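# Flip front cover, snap onto base, set on conveyor

## Task

Reorient the front cover so it faces the correct way, press it onto the base until it clicks in place, put the assembled unit on the conveyor belt, and open the grippers to release it at the end.

## Robot and tools

Robot: two arms, left_arm and right_arm, each with six joints and a parallel gripper. All positions share one scene frame. The origin sits on the table surface midway between the arms, +x runs outward over the table, +z is up, and left_arm is mounted on the +y side. The arm names do not match left or right in any picture. Objects may now and then be nudged, or a held part tugged briefly, by outside disturbances.

execute_actions: the argument actions is a list holding at most one entry. An empty list commands nothing and just reports the current state. An action entry has rows and optional steps (1 to 15, default 15). Each control step lasts 1/30 s. Each row is used for one step, and the final row repeats if there are fewer rows than steps. A wait entry has only steps (up to 300). It commands nothing and returns once that many steps have passed since the previous result, and time spent replying counts toward them. Optional pictures (true or false) turns camera images on or off for that result; by default they come with every result. A refused call sends nothing to the robot.

Row layout: one flat list of 14 numbers covering both arms, always all 14 even when only one arm should move. The first seven are left_arm: waist, shoulder, elbow, wrist pitch, wrist yaw, wrist roll, then opening. The last seven are right_arm in the same order. The six joint values are absolute target angles in radians, the same quantities printed under Joint positions, not offsets. Stated ranges per arm: waist -2.618 to 3.054, shoulder 0.000 to 3.142, elbow 0.000 to 3.142, wrist pitch -1.571 to 1.571, wrist yaw -1.571 to 1.571, wrist roll -2.094 to 2.094. A target more than 0.036 rad beyond either end gets the call refused, unless the joint already sits even farther out. True ends may differ from the stated ones by up to 0.036 rad either way. Targets past a true end are clipped there, and the result then may say "joint sent to its limit" (possibly about an earlier action still running). Not seeing that line does not prove more travel exists. Opening is a scale from -1 (closed) to +1 (fully open, pad gap 0.094 m).

Motion: joint speed is capped. Every step, each joint's target is held within a lead of its measured angle: 0.202 rad waist, 0.258 shoulder, 0.238 elbow, 0.573 wrist pitch, 0.522 wrist yaw and roll. If the targets would carry a gripper more than 70 mm from where it now is, all of that arm's targets are pulled back toward the measured angles. So big moves need several calls. Between calls the simulation keeps running and the arms keep heading for the last row sent, until everything has nearly stopped or any step is HELD; after that only a new action makes them move on or push harder. Fingers already opening or closing finish doing so.

Results: the state line lists, per arm, end_effector_position (metres) and end_effector_quat_wxyz in the scene frame. This point lies between the finger pads, about 1 cm short of the fingertips; the fingers point along the gripper's +z and close along its y. The printed position can be off from the real one, more so when reaching far. Joint positions and Joint velocities give one block per arm: six joints (rad, rad/s) then pad gap (m, m/s). grip_measured is the measured finger opening on the command scale; each gripper reads off by up to about 1 mm, consistently. Joint torques follow the joint order, exclude the gripper, carry per-arm offset, scale and noise, and are nonzero even in free air. "joint command not followed" means the clearance check altered or blocked joint targets on some steps; the rest of the row still ran. HELD marks steps where your row was wholly or partly not sent. MOTOR HOT appears from 75 °C; OVER-TEMPERATURE FAULT lines report stops (90 °C pauses that arm 10 s; 100 °C makes the arm and gripper go limp and drop). Holding loads heats motors, even while you think.

Gripping: away from the ends of the scale, the fingers move to where grip_measured would equal your command. To keep hold of something, command roughly 0.03 below its grip_measured; a smaller gap grips more gently. Pad force tops out near 50 to 62 N (less on some grippers, and less on parts under about 2 mm thick); first contact can spike higher.

zoom_image: arguments camera (one of cam_head_left, cam_head_right, cam_high, cam_low, cam_left_wrist, cam_right_wrist) and region [x0, y0, x1, y1] in that camera's pixels, origin top-left, at most 504 by 504. It returns an enlarged view of the latest image. Image sizes: 504x504 for the head, high and low cameras; 616x616 for the wrist cameras.

finished_scene: argument scene, the number of the current scene. Replying with no tool call also ends things.

Avoid: dropping or sliding parts off the table, letting the arms collide or press on each other, slamming or shoving hard, and long high-load holds that overheat a motor. Smooth, economical motion is preferred.

Each tool is called after "Call:" in YAML: its name, and indented under it one key for each argument.

## Session

Call:
execute_actions:
  actions: []

Scene clock: 0.00 s of 7280.00 s.
left_arm: end_effector_position=(+0.3253, +0.0443, +0.2544) grip_measured=+1.000 end_effector_quat_wxyz=(+0.474, +0.756, +0.452, -0.013) | right_arm: end_effector_position=(+0.6879, -0.3264, +0.1976) grip_measured=+1.000 end_effector_quat_wxyz=(+0.736, -0.336, +0.557, +0.188)
Joint positions: left_arm=[-0.204  1.297  1.173 -0.655  0.671  1.555  0.094] | right_arm=[-0.136  2.63   1.978  0.991 -1.086  0.009  0.094]
Joint velocities: left_arm=[ 0.002 -0.012 -0.002  0.037 -0.051  0.022  0.   ] | right_arm=[ 0.002  0.007 -0.012 -0.007  0.007  0.007  0.   ]
Joint torques (N m, as the arm reports them, + toward a larger angle): no reading
Motor temperatures (°C, as the motors report them): left_arm=[22 23 23 25 24 25] | right_arm=[21 24 23 24 25 22]

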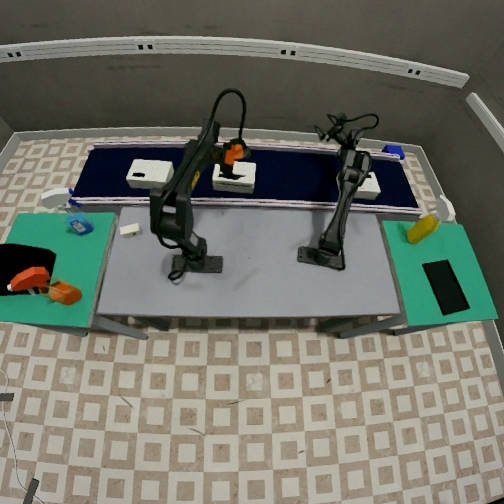

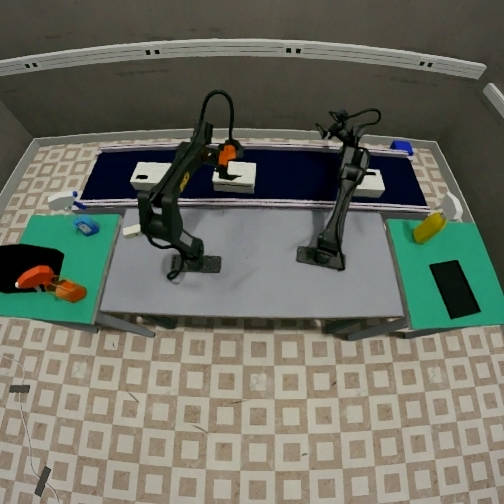

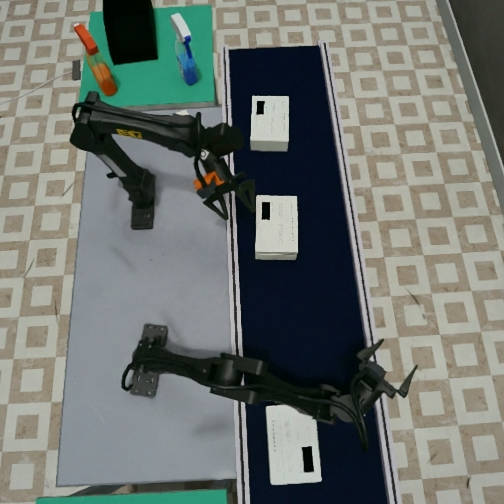

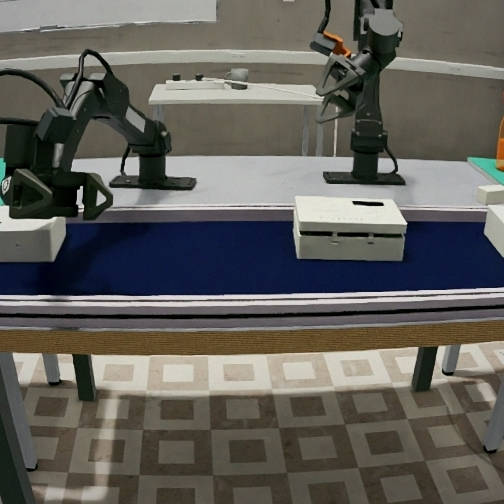

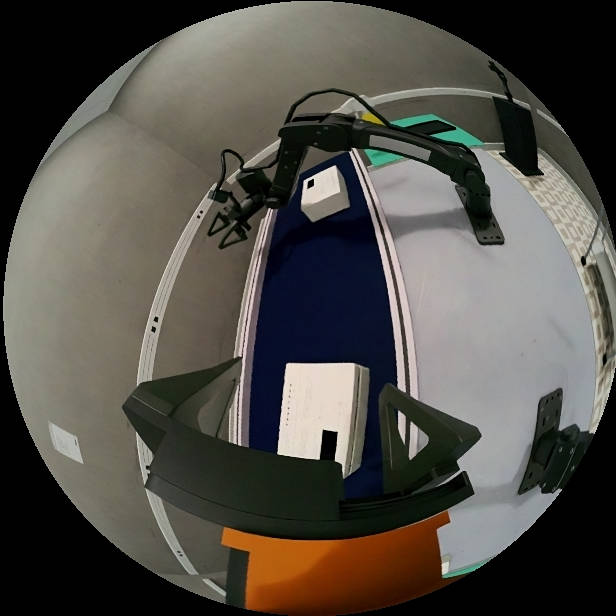

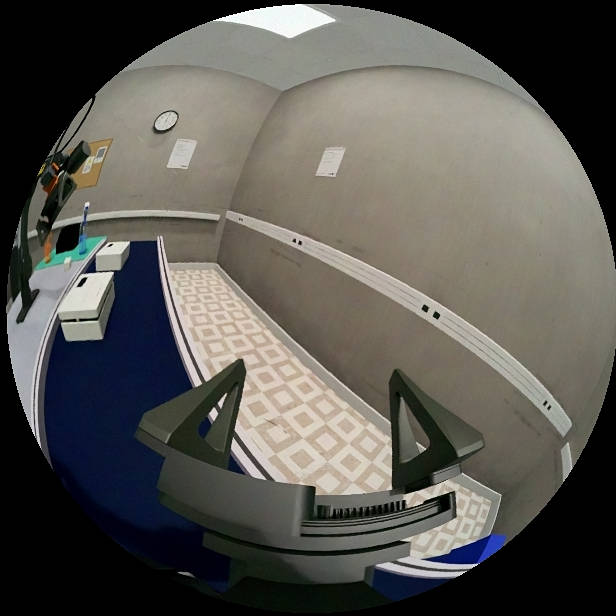

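Call:
zoom_image:
  camera: "cam_low"
  region: [260, 170, 440, 290]

Call:
zoom_image:
  camera: "cam_high"
  region: [200, 70, 360, 290]

Call:
zoom_image:
  camera: "cam_right_wrist"
  region: [30, 220, 180, 370]

Region (260, 170, 440, 290) of cam_low's 504x504 image, scaled by 2.800, with more detail than that image has.

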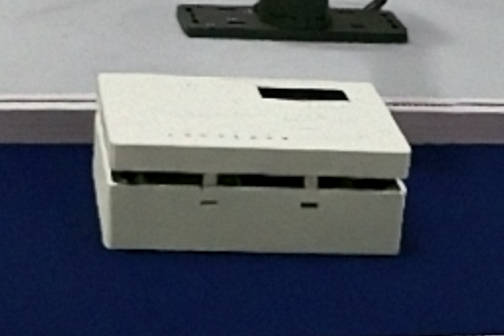

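Region (200, 70, 360, 290) of cam_high's 504x504 image, scaled by 2.291, with more detail than that image has; it fills the left 367 columns of this view, and the rest is white.

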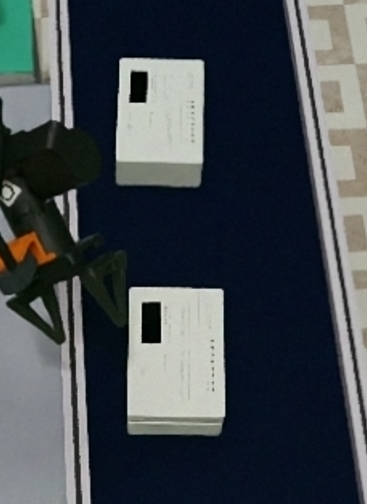

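Region (30, 220, 180, 370) of cam_right_wrist's 616x616 image, scaled by 3.360, with more detail than that image has.

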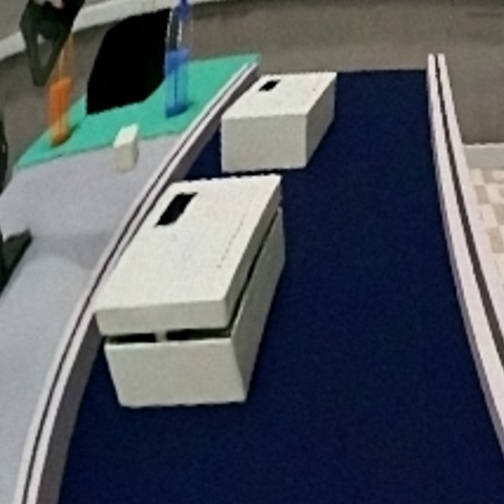

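Call:
execute_actions:
  actions:
    - {"rows":[[-0.3,1.5,1.4,-1.47,0,0,1,-0.3,1.5,1.4,-1.47,0,0,1]]}
  pictures: false

Call:
execute_actions:
  actions:
    - {"steps":90}

Scene clock: 12.30 s of 7280.00 s.
left_arm: end_effector_position=(+0.2550, +0.1431, +0.1613) grip_measured=+1.000 end_effector_quat_wxyz=(+0.009, +0.259, +0.966, -0.017) | right_arm: end_effector_position=(+0.5341, -0.5095, +0.1695) grip_measured=+1.000 end_effector_quat_wxyz=(+0.456, +0.180, +0.871, -0.029)
Joint positions: left_arm=[-0.295  1.513  1.381 -1.421  0.033  0.212  0.094] | right_arm=[-0.316  1.865  1.401 -0.171 -0.186  0.005  0.094]
Joint velocities: left_arm=[-0.007 -0.012  0.002 -0.286 -0.198 -1.414  0.   ] | right_arm=[ 0.012 -1.683 -0.002 -2.396  0.842 -0.081  0.   ]
Joint torques (N m, as the arm reports them, + toward a larger angle): left_arm=[-0.4  -6.09  7.2   0.47 -0.11 -0.12] | right_arm=[  0.67 -13.68   8.93   1.46  -0.04  -0.02]
Motor temperatures (°C, as the motors report them): left_arm=[22 24 25 26 24 25] | right_arm=[21 35 25 26 25 22]
Steps of this call (steps 1 to 90: nothing new was sent; then 8.80 s passed at rest; steps 91 to 105: all 15 steps of this action). Readings (joint positions):
91: left_arm=[-0.219 1.325 1.219 -0.746 0.594 1.478] | right_arm=[-0.141 2.610 1.950 0.956 -1.048 0.006]
92: left_arm=[-0.244 1.377 1.295 -0.858 0.494 1.378] | right_arm=[-0.148 2.573 1.898 0.892 -0.998 0.006]
94: left_arm=[-0.283 1.460 1.375 -1.003 0.334 1.194] | right_arm=[-0.178 2.492 1.798 0.767 -0.891 0.005]
98: left_arm=[-0.295 1.513 1.381 -1.264 0.139 0.805] | right_arm=[-0.264 2.285 1.575 0.484 -0.625 0.005]
105: the state above

Scene clock: 15.30 s of 7280.00 s.
left_arm: end_effector_position=(+0.2491, +0.1492, +0.1612) grip_measured=+1.000 end_effector_quat_wxyz=(-0.007, +0.158, +0.987, -0.004) | right_arm: end_effector_position=(+0.2692, -0.3992, +0.1701) grip_measured=+1.000 end_effector_quat_wxyz=(+0.009, +0.245, +0.969, +0.003)
Joint positions: left_arm=[-0.295  1.513  1.381 -1.451  0.011  0.006  0.094] | right_arm=[-0.309  1.499  1.404 -1.459 -0.01   0.005  0.094]
Joint velocities: left_arm=[-0.007  0.002  0.007 -0.022 -0.037  0.007  0.   ] | right_arm=[-0.012 -0.012 -0.012  0.007  0.037 -0.095  0.   ]
Joint torques (N m, as the arm reports them, + toward a larger angle): left_arm=[-0.36 -5.77  7.02  0.34 -0.1  -0.13] | right_arm=[ 0.74 -5.98  7.09 -0.05  0.09 -0.03]
Motor temperatures (°C, as the motors report them): left_arm=[22 24 25 26 24 25] | right_arm=[21 33 25 26 25 22]
Steps of this call (steps 1 to 45: the robot went on to your last target; steps 46 to 90: nothing new was sent). Readings (joint positions):
1: left_arm=[-0.295 1.513 1.381 -1.428 0.028 0.170] | right_arm=[-0.315 1.806 1.401 -0.246 -0.161 0.005]
2: left_arm=[-0.295 1.513 1.381 -1.433 0.025 0.137] | right_arm=[-0.314 1.748 1.401 -0.315 -0.141 0.005]
4: left_arm=[-0.295 1.513 1.381 -1.441 0.019 0.089] | right_arm=[-0.314 1.635 1.401 -0.449 -0.108 0.005]
8: left_arm=[-0.295 1.513 1.381 -1.447 0.014 0.040] | right_arm=[-0.314 1.498 1.404 -0.730 -0.063 0.005]
90: the state above
All arms were judged still, so your last target was given up. Only a new action makes them travel on or press farther. Fingers that are still opening or closing keep moving.

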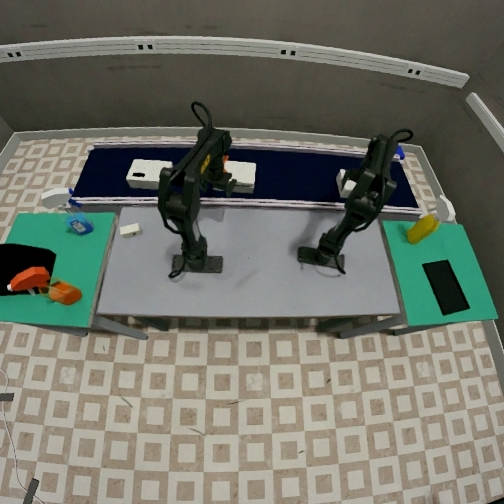

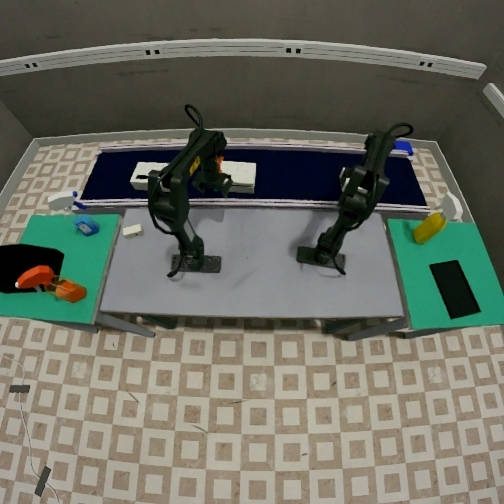

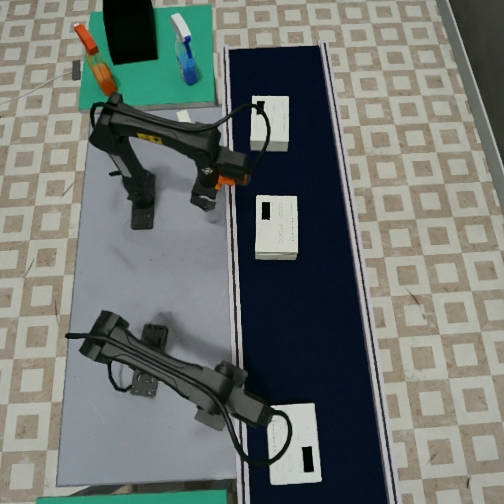

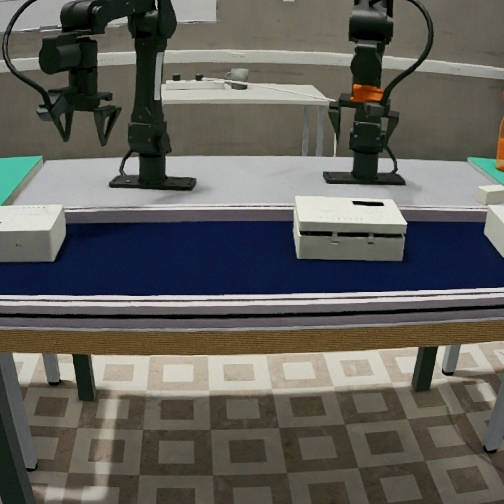

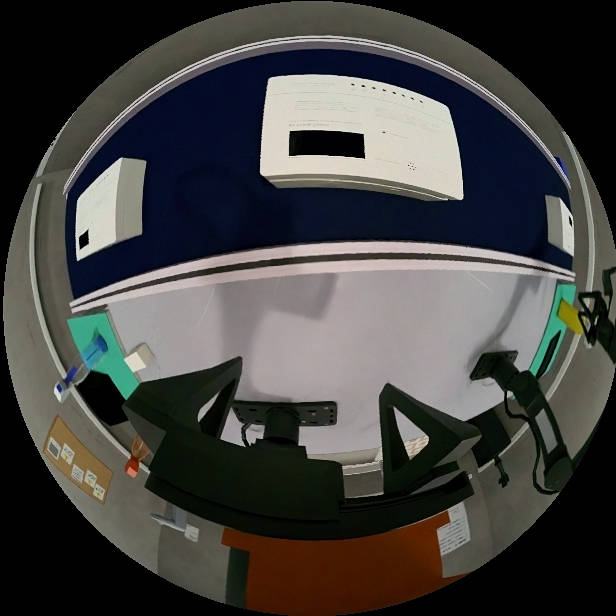

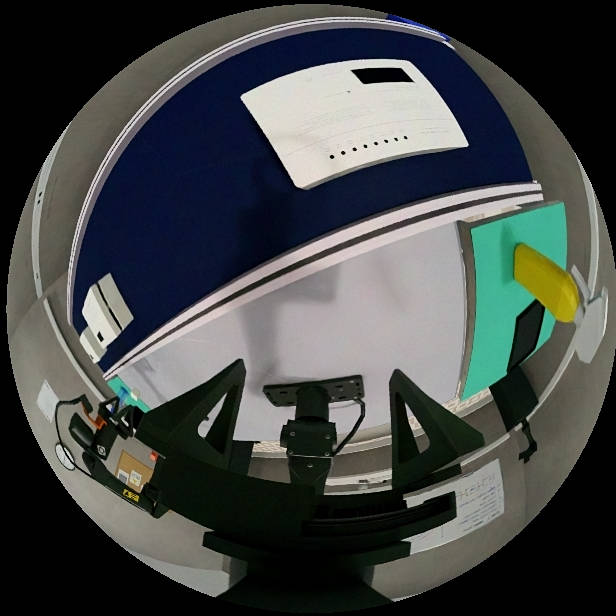

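Call:
zoom_image:
  camera: "cam_left_wrist"
  region: [240, 50, 480, 220]

Region (240, 50, 480, 220) of cam_left_wrist's 616x616 image, scaled by 2.100, with more detail than that image has; it fills the top 357 rows of this view, and the rest is white.

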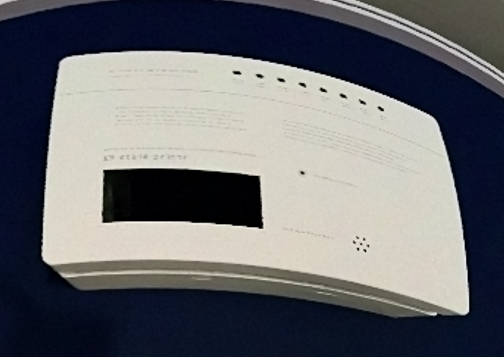

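Call:
execute_actions:
  actions:
    - {"rows":[[-0.29,1.55,1.48,-1.49,0,-0.2,1,-0.3,1.4,1.3,-1.4,0,0,1],[-0.28,1.6,1.56,-1.51,0,-0.4,1,-0.3,1.3,1.2,-1.3,0,0,1],[-0.27,1.66,1.64,-1.53,0,-0.6,1,-0.3,1.2,1.1,-1.2,0,0,1],[-0.26,1.72,1.72,-1.55,0,-0.8,1,-0.3,1.1,1.0,-1.1,0,0,1],[-0.25,1.79,1.79,-1.55,0,-1.0,1,-0.3,1.0,0.9,-1.0,0,0,1],[-0.24,1.86,1.86,-1.55,0,-1.2,1,-0.3,0.9,0.8,-0.9,0,0,1],[-0.23,1.93,1.93,-1.55,0,-1.4,1,-0.3,0.8,0.7,-0.8,0,0,1],[-0.22,2.0,2.0,-1.55,0,-1.6,0.5,-0.3,0.7,0.6,-0.7,0,0,1],[-0.22,2.06,2.06,-1.55,0,-1.81,0,-0.3,0.5,0.5,-0.5,0,0,1]]}
  pictures: false

Call:
execute_actions:
  actions:
    - {"steps":30}

Scene clock: 35.63 s of 7280.00 s.
left_arm: end_effector_position=(+0.3974, +0.1325, +0.1420) grip_measured=+0.002 end_effector_quat_wxyz=(-0.006, -0.536, +0.844, -0.001) | right_arm: end_effector_position=(+0.2452, -0.3864, +0.1453) grip_measured=+1.000 end_effector_quat_wxyz=(+0.413, +0.220, +0.878, -0.098)
Joint positions: left_arm=[-0.222  2.098  2.031 -1.51   0.01  -1.37   0.047] | right_arm=[-0.309  0.515  0.497 -0.675 -0.009  0.005  0.094]
Joint velocities: left_arm=[-0.002  0.046  0.017 -0.095 -0.051 -2.879  0.   ] | right_arm=[-0.002 -0.037 -0.017  1.15  -0.095 -0.051  0.   ]
Joint torques (N m, as the arm reports them, + toward a larger angle): left_arm=[  0.11 -12.85   7.88   0.09  -0.09  -0.07] | right_arm=[ 0.76 -0.39  9.04  1.42  0.08 -0.03]
Motor temperatures (°C, as the motors report them): left_arm=[22 25 27 25 24 25] | right_arm=[21 29 25 25 25 22]
Steps of this call (steps 1 to 90: nothing new was sent; then 16.83 s passed at rest; steps 91 to 105: all 15 steps of this action). Readings (joint positions):
91: left_arm=[-0.295 1.519 1.394 -1.462 0.011 -0.024] | right_arm=[-0.309 1.487 1.387 -1.442 -0.010 0.005]
92: left_arm=[-0.295 1.539 1.431 -1.485 0.011 -0.089] | right_arm=[-0.309 1.450 1.335 -1.398 -0.009 0.005]
94: left_arm=[-0.288 1.616 1.568 -1.524 0.011 -0.280] | right_arm=[-0.309 1.308 1.167 -1.295 -0.009 0.005]
98: left_arm=[-0.251 1.852 1.887 -1.536 0.011 -0.677] | right_arm=[-0.309 0.934 0.818 -1.057 -0.009 0.005]
105: the state above

Scene clock: 36.63 s of 7280.00 s.
left_arm: end_effector_position=(+0.3952, +0.1330, +0.1526) grip_measured=+0.002 end_effector_quat_wxyz=(+0.001, +0.705, -0.709, +0.008) | right_arm: end_effector_position=(+0.2646, -0.3969, +0.1764) grip_measured=+1.000 end_effector_quat_wxyz=(+0.479, +0.212, +0.844, -0.115)
Joint positions: left_arm=[-0.222  2.075  2.04  -1.523  0.01  -1.803  0.047] | right_arm=[-0.309  0.515  0.497 -0.522 -0.009  0.005  0.094]
Joint velocities: left_arm=[-0.007 -0.002  0.012  0.022 -0.007  0.051 -0.001] | right_arm=[-0.022 -0.012  0.017 -0.022  0.022  0.007  0.   ]
Joint torques (N m, as the arm reports them, + toward a larger angle): left_arm=[  0.15 -10.61   7.09   0.3   -0.1   -0.11] | right_arm=[ 0.75 -0.82  9.23  1.59  0.08 -0.02]
Motor temperatures (°C, as the motors report them): left_arm=[22 26 27 25 24 25] | right_arm=[21 29 25 25 25 22]
Steps of this call (steps 1 to 30: the robot went on to your last target). Readings (joint positions):
1: left_arm=[-0.222 2.098 2.031 -1.511 0.010 -1.456] | right_arm=[-0.309 0.515 0.497 -0.640 -0.009 0.005]
2: left_arm=[-0.222 2.094 2.031 -1.513 0.010 -1.526] | right_arm=[-0.309 0.515 0.497 -0.612 -0.009 0.005]
4: left_arm=[-0.222 2.084 2.032 -1.518 0.010 -1.627] | right_arm=[-0.309 0.515 0.497 -0.574 -0.009 0.005]
8: left_arm=[-0.222 2.076 2.040 -1.523 0.010 -1.732] | right_arm=[-0.309 0.515 0.497 -0.540 -0.009 0.005]
30: the state above

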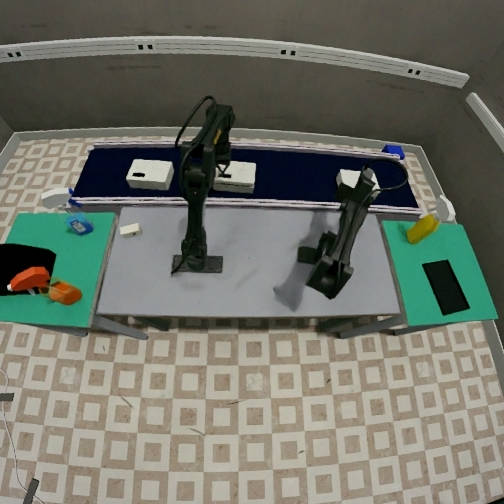

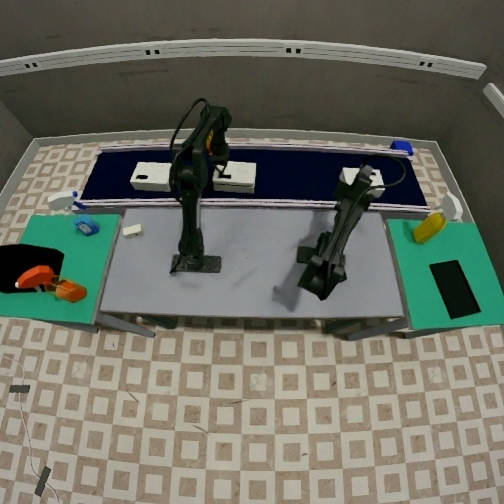

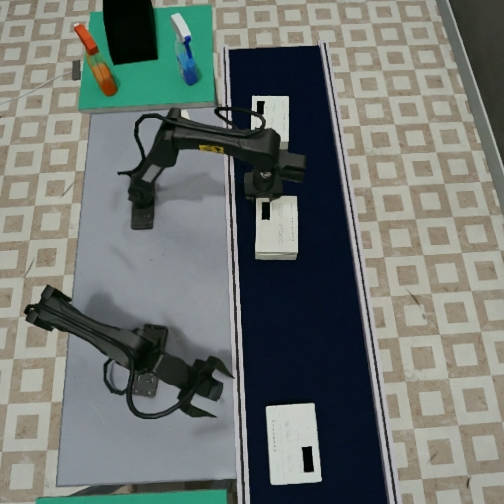

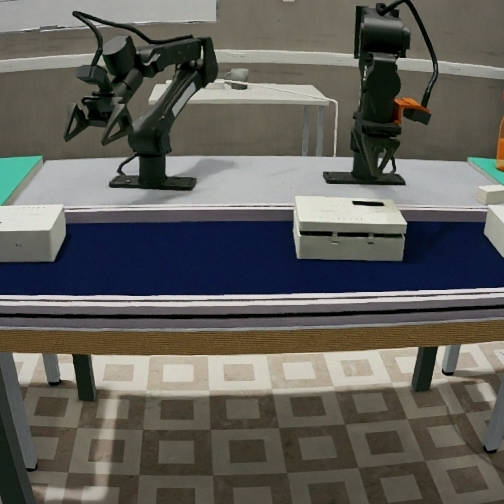

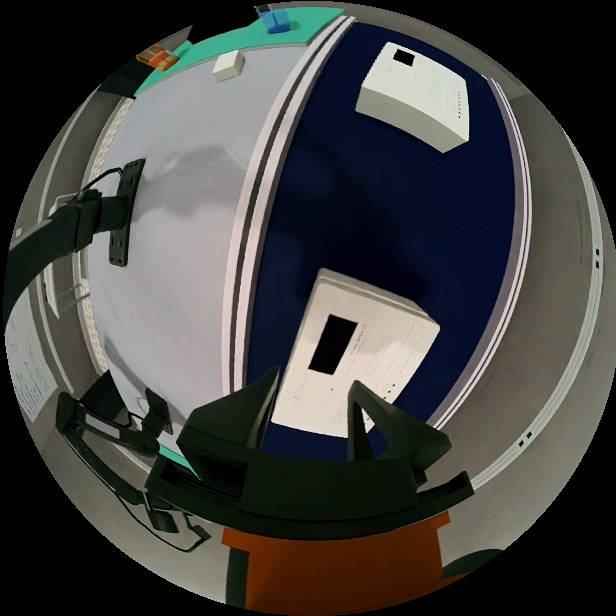

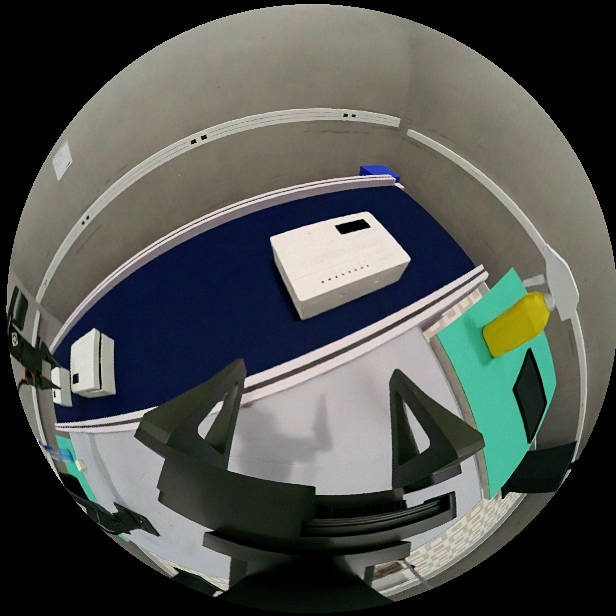

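Call:
execute_actions:
  actions:
    - {"rows":[[-0.23,2.04,2.01,-1.52,0,-1.79,0,-0.3,0.5,0.5,-0.5,0,0,1],[-0.23,2.04,2.01,-1.52,0,-1.79,0,-0.3,0.5,0.5,-0.5,0,0,1],[-0.24,2.02,1.96,-1.49,0,-1.77,0,-0.3,0.5,0.5,-0.5,0,0,1],[-0.24,2.02,1.96,-1.49,0,-1.77,0,-0.3,0.5,0.5,-0.5,0,0,1],[-0.25,2.0,1.9,-1.46,0,-1.75,0,-0.3,0.5,0.5,-0.5,0,0,1],[-0.25,2.0,1.9,-1.46,0,-1.75,0,-0.3,0.5,0.5,-0.5,0,0,1],[-0.26,1.985,1.85,-1.43,0,-1.73,0,-0.3,0.5,0.5,-0.5,0,0,1],[-0.26,1.985,1.85,-1.43,0,-1.73,0,-0.3,0.5,0.5,-0.5,0,0,1],[-0.265,1.975,1.805,-1.395,0,-1.72,-0.1,-0.3,0.5,0.5,-0.5,0,0,1]]}
  pictures: false

Call:
execute_actions:
  actions:
    - {"steps":15}

Call:
zoom_image:
  camera: "cam_low"
  region: [280, 120, 440, 270]

Scene clock: 52.17 s of 7280.00 s.
left_arm: end_effector_position=(+0.3646, +0.1256, +0.1251) grip_measured=-0.098 end_effector_quat_wxyz=(-0.015, -0.666, +0.746, +0.015) | right_arm: end_effector_position=(+0.2646, -0.3969, +0.1764) grip_measured=+1.000 end_effector_quat_wxyz=(+0.479, +0.212, +0.844, -0.115)
Joint positions: left_arm=[-0.261  1.994  1.81  -1.429  0.01  -1.734  0.042] | right_arm=[-0.309  0.515  0.497 -0.522 -0.009  0.005  0.094]
Joint velocities: left_arm=[ 0.007 -0.007 -0.012  0.212  0.037  0.095  0.   ] | right_arm=[-0.002 -0.007 -0.012 -0.11   0.007 -0.022  0.   ]
Joint torques (N m, as the arm reports them, + toward a larger angle): left_arm=[ -0.19 -10.25   5.45   0.51  -0.11   0.  ] | right_arm=[ 0.75 -0.82  9.24  1.6   0.08 -0.03]
Motor temperatures (°C, as the motors report them): left_arm=[22 30 27 25 24 25] | right_arm=[21 27 26 28 25 22]
Steps of this call (steps 1 to 15: the robot went on to your last target; steps 16 to 90: nothing new was sent; then 12.03 s passed at rest; steps 91 to 105: all 15 steps of this action). Readings (joint positions):
91: left_arm=[-0.222 2.073 2.036 -1.521 0.010 -1.802] | right_arm=[-0.309 0.515 0.497 -0.522 -0.009 0.005]
92: left_arm=[-0.222 2.069 2.029 -1.520 0.010 -1.801] | right_arm=[-0.309 0.515 0.497 -0.522 -0.009 0.005]
94: left_arm=[-0.223 2.051 1.995 -1.508 0.010 -1.793] | right_arm=[-0.309 0.515 0.497 -0.522 -0.009 0.005]
98: left_arm=[-0.240 2.008 1.891 -1.478 0.010 -1.765] | right_arm=[-0.309 0.515 0.497 -0.522 -0.009 0.005]
105: the state above

Scene clock: 52.67 s of 7280.00 s.
left_arm: end_effector_position=(+0.3696, +0.1242, +0.1250) grip_measured=-0.098 end_effector_quat_wxyz=(-0.010, -0.663, +0.749, +0.006) | right_arm: end_effector_position=(+0.2646, -0.3969, +0.1764) grip_measured=+1.000 end_effector_quat_wxyz=(+0.479, +0.212, +0.844, -0.115)
Joint positions: left_arm=[-0.261  1.994  1.81  -1.408  0.01  -1.726  0.042] | right_arm=[-0.309  0.515  0.497 -0.522 -0.009  0.005  0.094]
Joint velocities: left_arm=[0.017 0.017 0.002 0.125 0.037 0.051 0.001] | right_arm=[ 0.002 -0.007 -0.007  0.007 -0.037  0.007  0.   ]
Joint torques (N m, as the arm reports them, + toward a larger angle): left_arm=[ -0.31 -10.38   5.13   0.65  -0.1    0.  ] | right_arm=[ 0.75 -0.83  9.23  1.59  0.08 -0.03]
Motor temperatures (°C, as the motors report them): left_arm=[22 30 27 25 24 25] | right_arm=[21 26 26 28 25 22]
Steps of this call (steps 1 to 15: the robot went on to your last target). Readings (joint positions):
1: left_arm=[-0.261 1.994 1.810 -1.424 0.010 -1.732] | right_arm=[-0.309 0.515 0.497 -0.522 -0.009 0.005]
2: left_arm=[-0.261 1.994 1.810 -1.420 0.010 -1.731] | right_arm=[-0.309 0.515 0.497 -0.522 -0.009 0.005]
4: left_arm=[-0.261 1.994 1.810 -1.415 0.010 -1.729] | right_arm=[-0.309 0.515 0.497 -0.522 -0.009 0.005]
8: left_arm=[-0.261 1.994 1.810 -1.410 0.010 -1.728] | right_arm=[-0.309 0.515 0.497 -0.522 -0.009 0.005]
15: the state above

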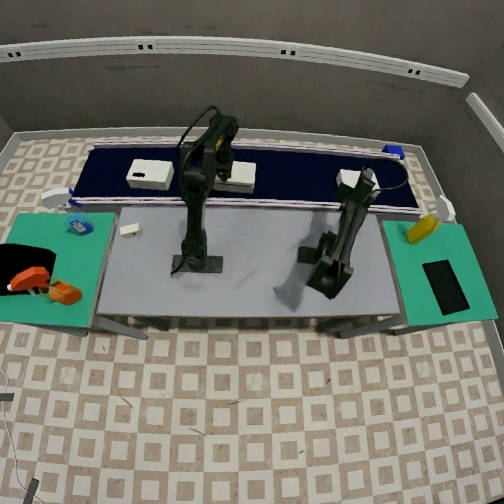

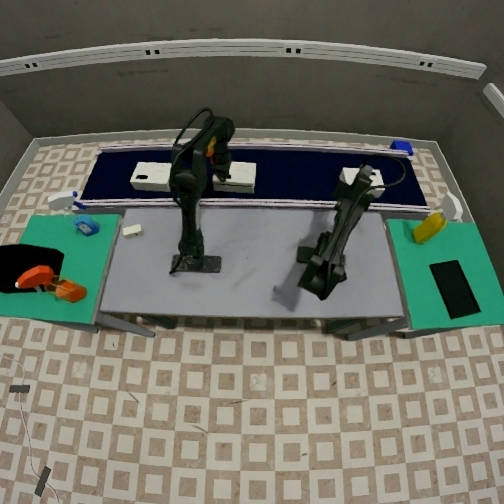

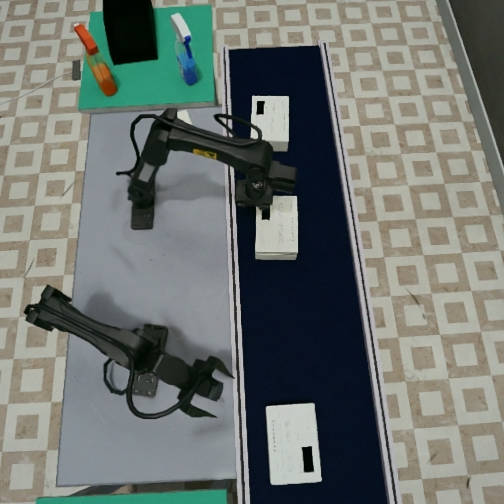

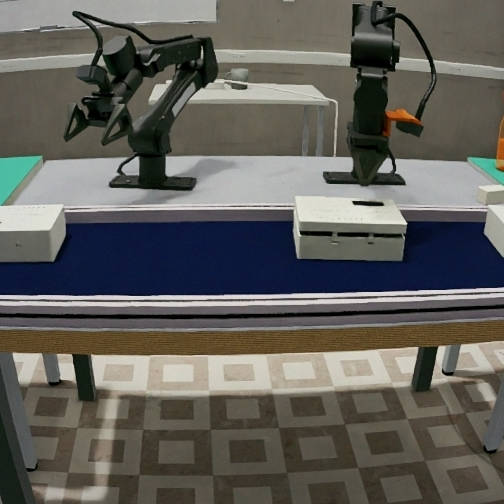

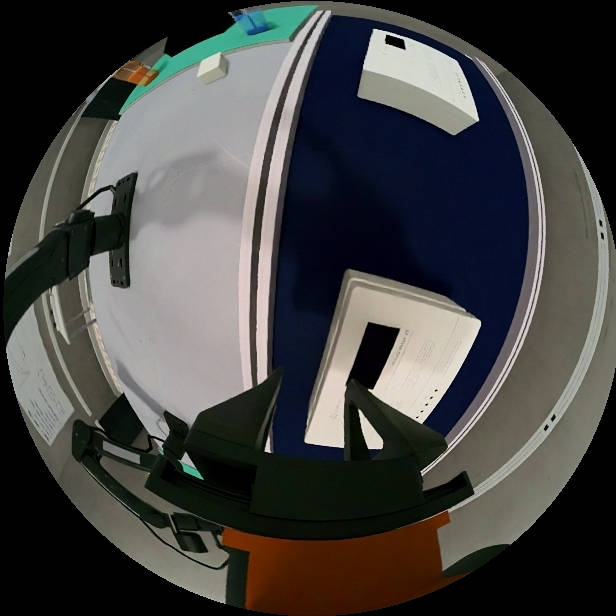

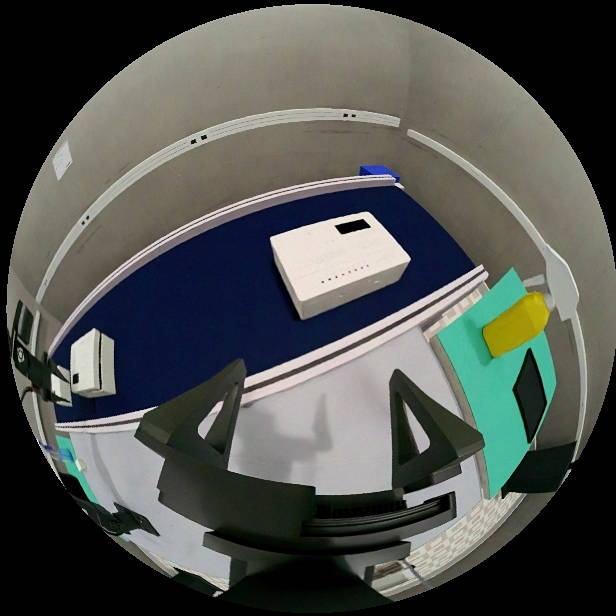

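Region (280, 120, 440, 270) of cam_low's 504x504 image, scaled by 3.150, with more detail than that image has; it fills the top 472 rows of this view, and the rest is white.

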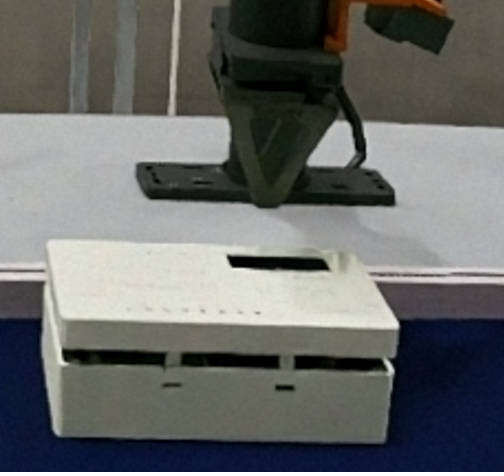

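Call:
execute_actions:
  actions:
    - {"rows":[[-0.26,2.0,1.805,-1.37,0,-1.71,-0.2,-0.3,0.5,0.5,-0.5,0,0,1],[-0.26,2.0,1.805,-1.37,0,-1.71,-0.2,-0.3,0.5,0.5,-0.5,0,0,1],[-0.26,2.015,1.805,-1.34,0,-1.71,-0.2,-0.3,0.5,0.5,-0.5,0,0,1],[-0.26,2.015,1.805,-1.34,0,-1.71,-0.2,-0.3,0.5,0.5,-0.5,0,0,1],[-0.26,2.03,1.80,-1.32,0,-1.70,-0.2,-0.3,0.5,0.5,-0.5,0,0,1]]}
  pictures: false

Call:
execute_actions:
  actions:
    - {"steps":10}

Call:
zoom_image:
  camera: "cam_low"
  region: [280, 120, 440, 270]

Scene clock: 60.73 s of 7280.00 s.
left_arm: end_effector_position=(+0.3870, +0.1192, +0.1116) grip_measured=-0.198 end_effector_quat_wxyz=(-0.000, -0.656, +0.755, -0.009) | right_arm: end_effector_position=(+0.2646, -0.3969, +0.1764) grip_measured=+1.000 end_effector_quat_wxyz=(+0.479, +0.212, +0.844, -0.115)
Joint positions: left_arm=[-0.261  2.031  1.81  -1.335  0.01  -1.707  0.038] | right_arm=[-0.309  0.515  0.497 -0.522 -0.009  0.005  0.094]
Joint velocities: left_arm=[-0.007 -0.007 -0.017  0.037  0.022 -0.007  0.   ] | right_arm=[ 0.007 -0.002  0.007 -0.022 -0.125 -0.051  0.   ]
Joint torques (N m, as the arm reports them, + toward a larger angle): left_arm=[ 0.09 -9.37  4.81  0.67 -0.09 -0.02] | right_arm=[ 0.76 -0.82  9.25  1.59  0.08 -0.03]
Motor temperatures (°C, as the motors report them): left_arm=[22 30 26 25 24 25] | right_arm=[21 26 26 29 25 22]
Steps of this call (steps 1 to 15: the robot went on to your last target; steps 16 to 90: nothing new was sent; then 4.57 s passed at rest; steps 91 to 105: all 15 steps of this action). Readings (joint positions):
91: left_arm=[-0.261 1.994 1.810 -1.405 0.010 -1.724] | right_arm=[-0.309 0.515 0.497 -0.522 -0.009 0.005]
92: left_arm=[-0.261 1.994 1.810 -1.401 0.010 -1.723] | right_arm=[-0.309 0.515 0.497 -0.522 -0.009 0.005]
94: left_arm=[-0.261 1.998 1.810 -1.387 0.010 -1.720] | right_arm=[-0.309 0.515 0.497 -0.522 -0.009 0.005]
98: left_arm=[-0.261 2.020 1.810 -1.354 0.010 -1.712] | right_arm=[-0.309 0.515 0.497 -0.522 -0.009 0.005]
105: the state above

Scene clock: 61.07 s of 7280.00 s.
left_arm: end_effector_position=(+0.3876, +0.1190, +0.1116) grip_measured=-0.198 end_effector_quat_wxyz=(+0.001, -0.655, +0.755, -0.010) | right_arm: end_effector_position=(+0.2646, -0.3969, +0.1764) grip_measured=+1.000 end_effector_quat_wxyz=(+0.479, +0.212, +0.844, -0.115)
Joint positions: left_arm=[-0.261  2.031  1.81  -1.332  0.01  -1.706  0.038] | right_arm=[-0.309  0.515  0.497 -0.522 -0.009  0.005  0.094]
Joint velocities: left_arm=[ 0.012 -0.002  0.012 -0.007 -0.022  0.037 -0.   ] | right_arm=[ 0.007  0.007 -0.002 -0.051 -0.022  0.022  0.   ]
Joint torques (N m, as the arm reports them, + toward a larger angle): left_arm=[ 0.09 -9.29  4.95  0.72 -0.1   0.03] | right_arm=[ 0.76 -0.82  9.24  1.59  0.08 -0.03]
Motor temperatures (°C, as the motors report them): left_arm=[22 30 26 25 24 25] | right_arm=[21 26 26 29 25 22]
Steps of this call (steps 1 to 10: the robot went on to your last target). Readings (joint positions):
1: left_arm=[-0.261 2.031 1.810 -1.334 0.010 -1.707] | right_arm=[-0.309 0.515 0.497 -0.522 -0.009 0.005]
2: left_arm=[-0.261 2.031 1.810 -1.334 0.010 -1.707] | right_arm=[-0.309 0.515 0.497 -0.522 -0.009 0.005]
4: left_arm=[-0.261 2.031 1.810 -1.333 0.010 -1.707] | right_arm=[-0.309 0.515 0.497 -0.522 -0.009 0.005]
8: left_arm=[-0.261 2.031 1.810 -1.332 0.010 -1.706] | right_arm=[-0.309 0.515 0.497 -0.522 -0.009 0.005]
10: the state above

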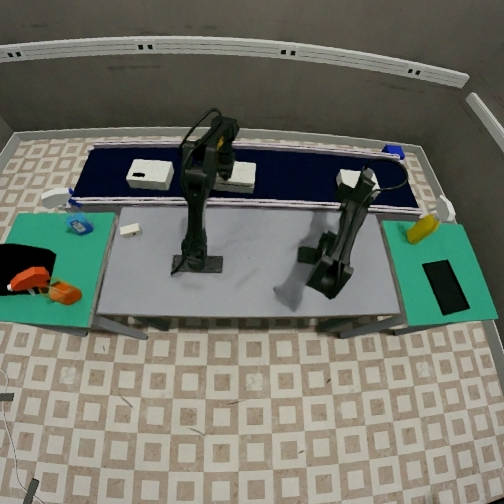

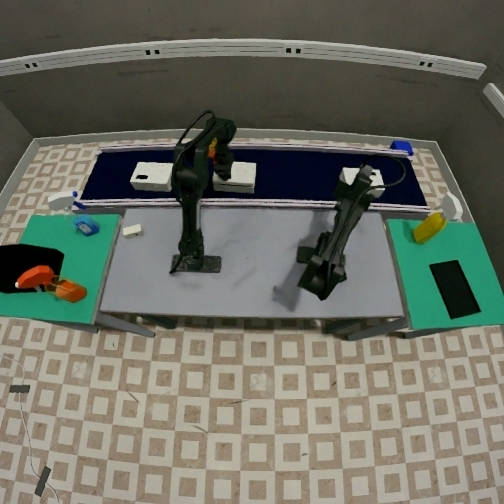

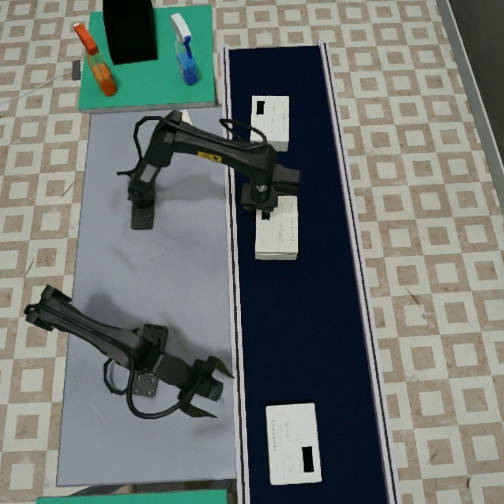

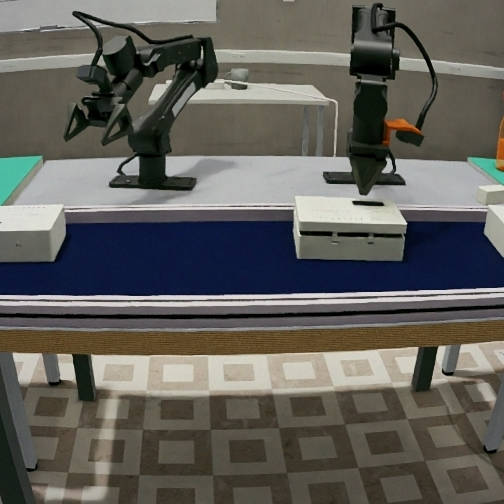

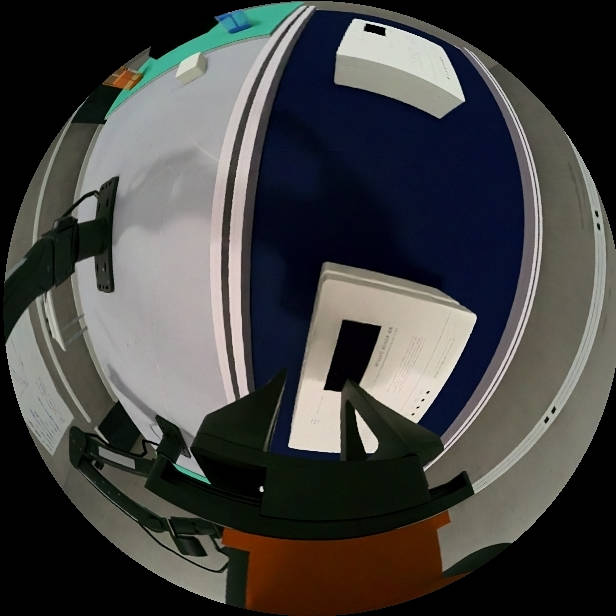

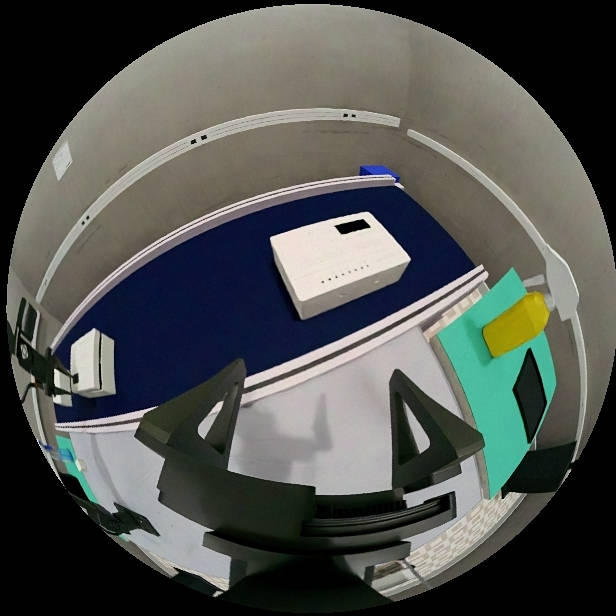

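Region (280, 120, 440, 270) of cam_low's 504x504 image, scaled by 3.150, with more detail than that image has; it fills the top 472 rows of this view, and the rest is white.

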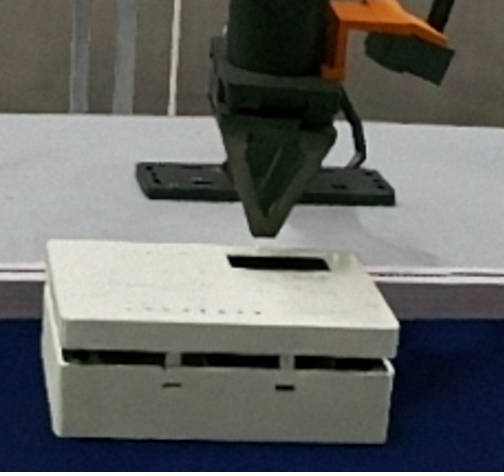

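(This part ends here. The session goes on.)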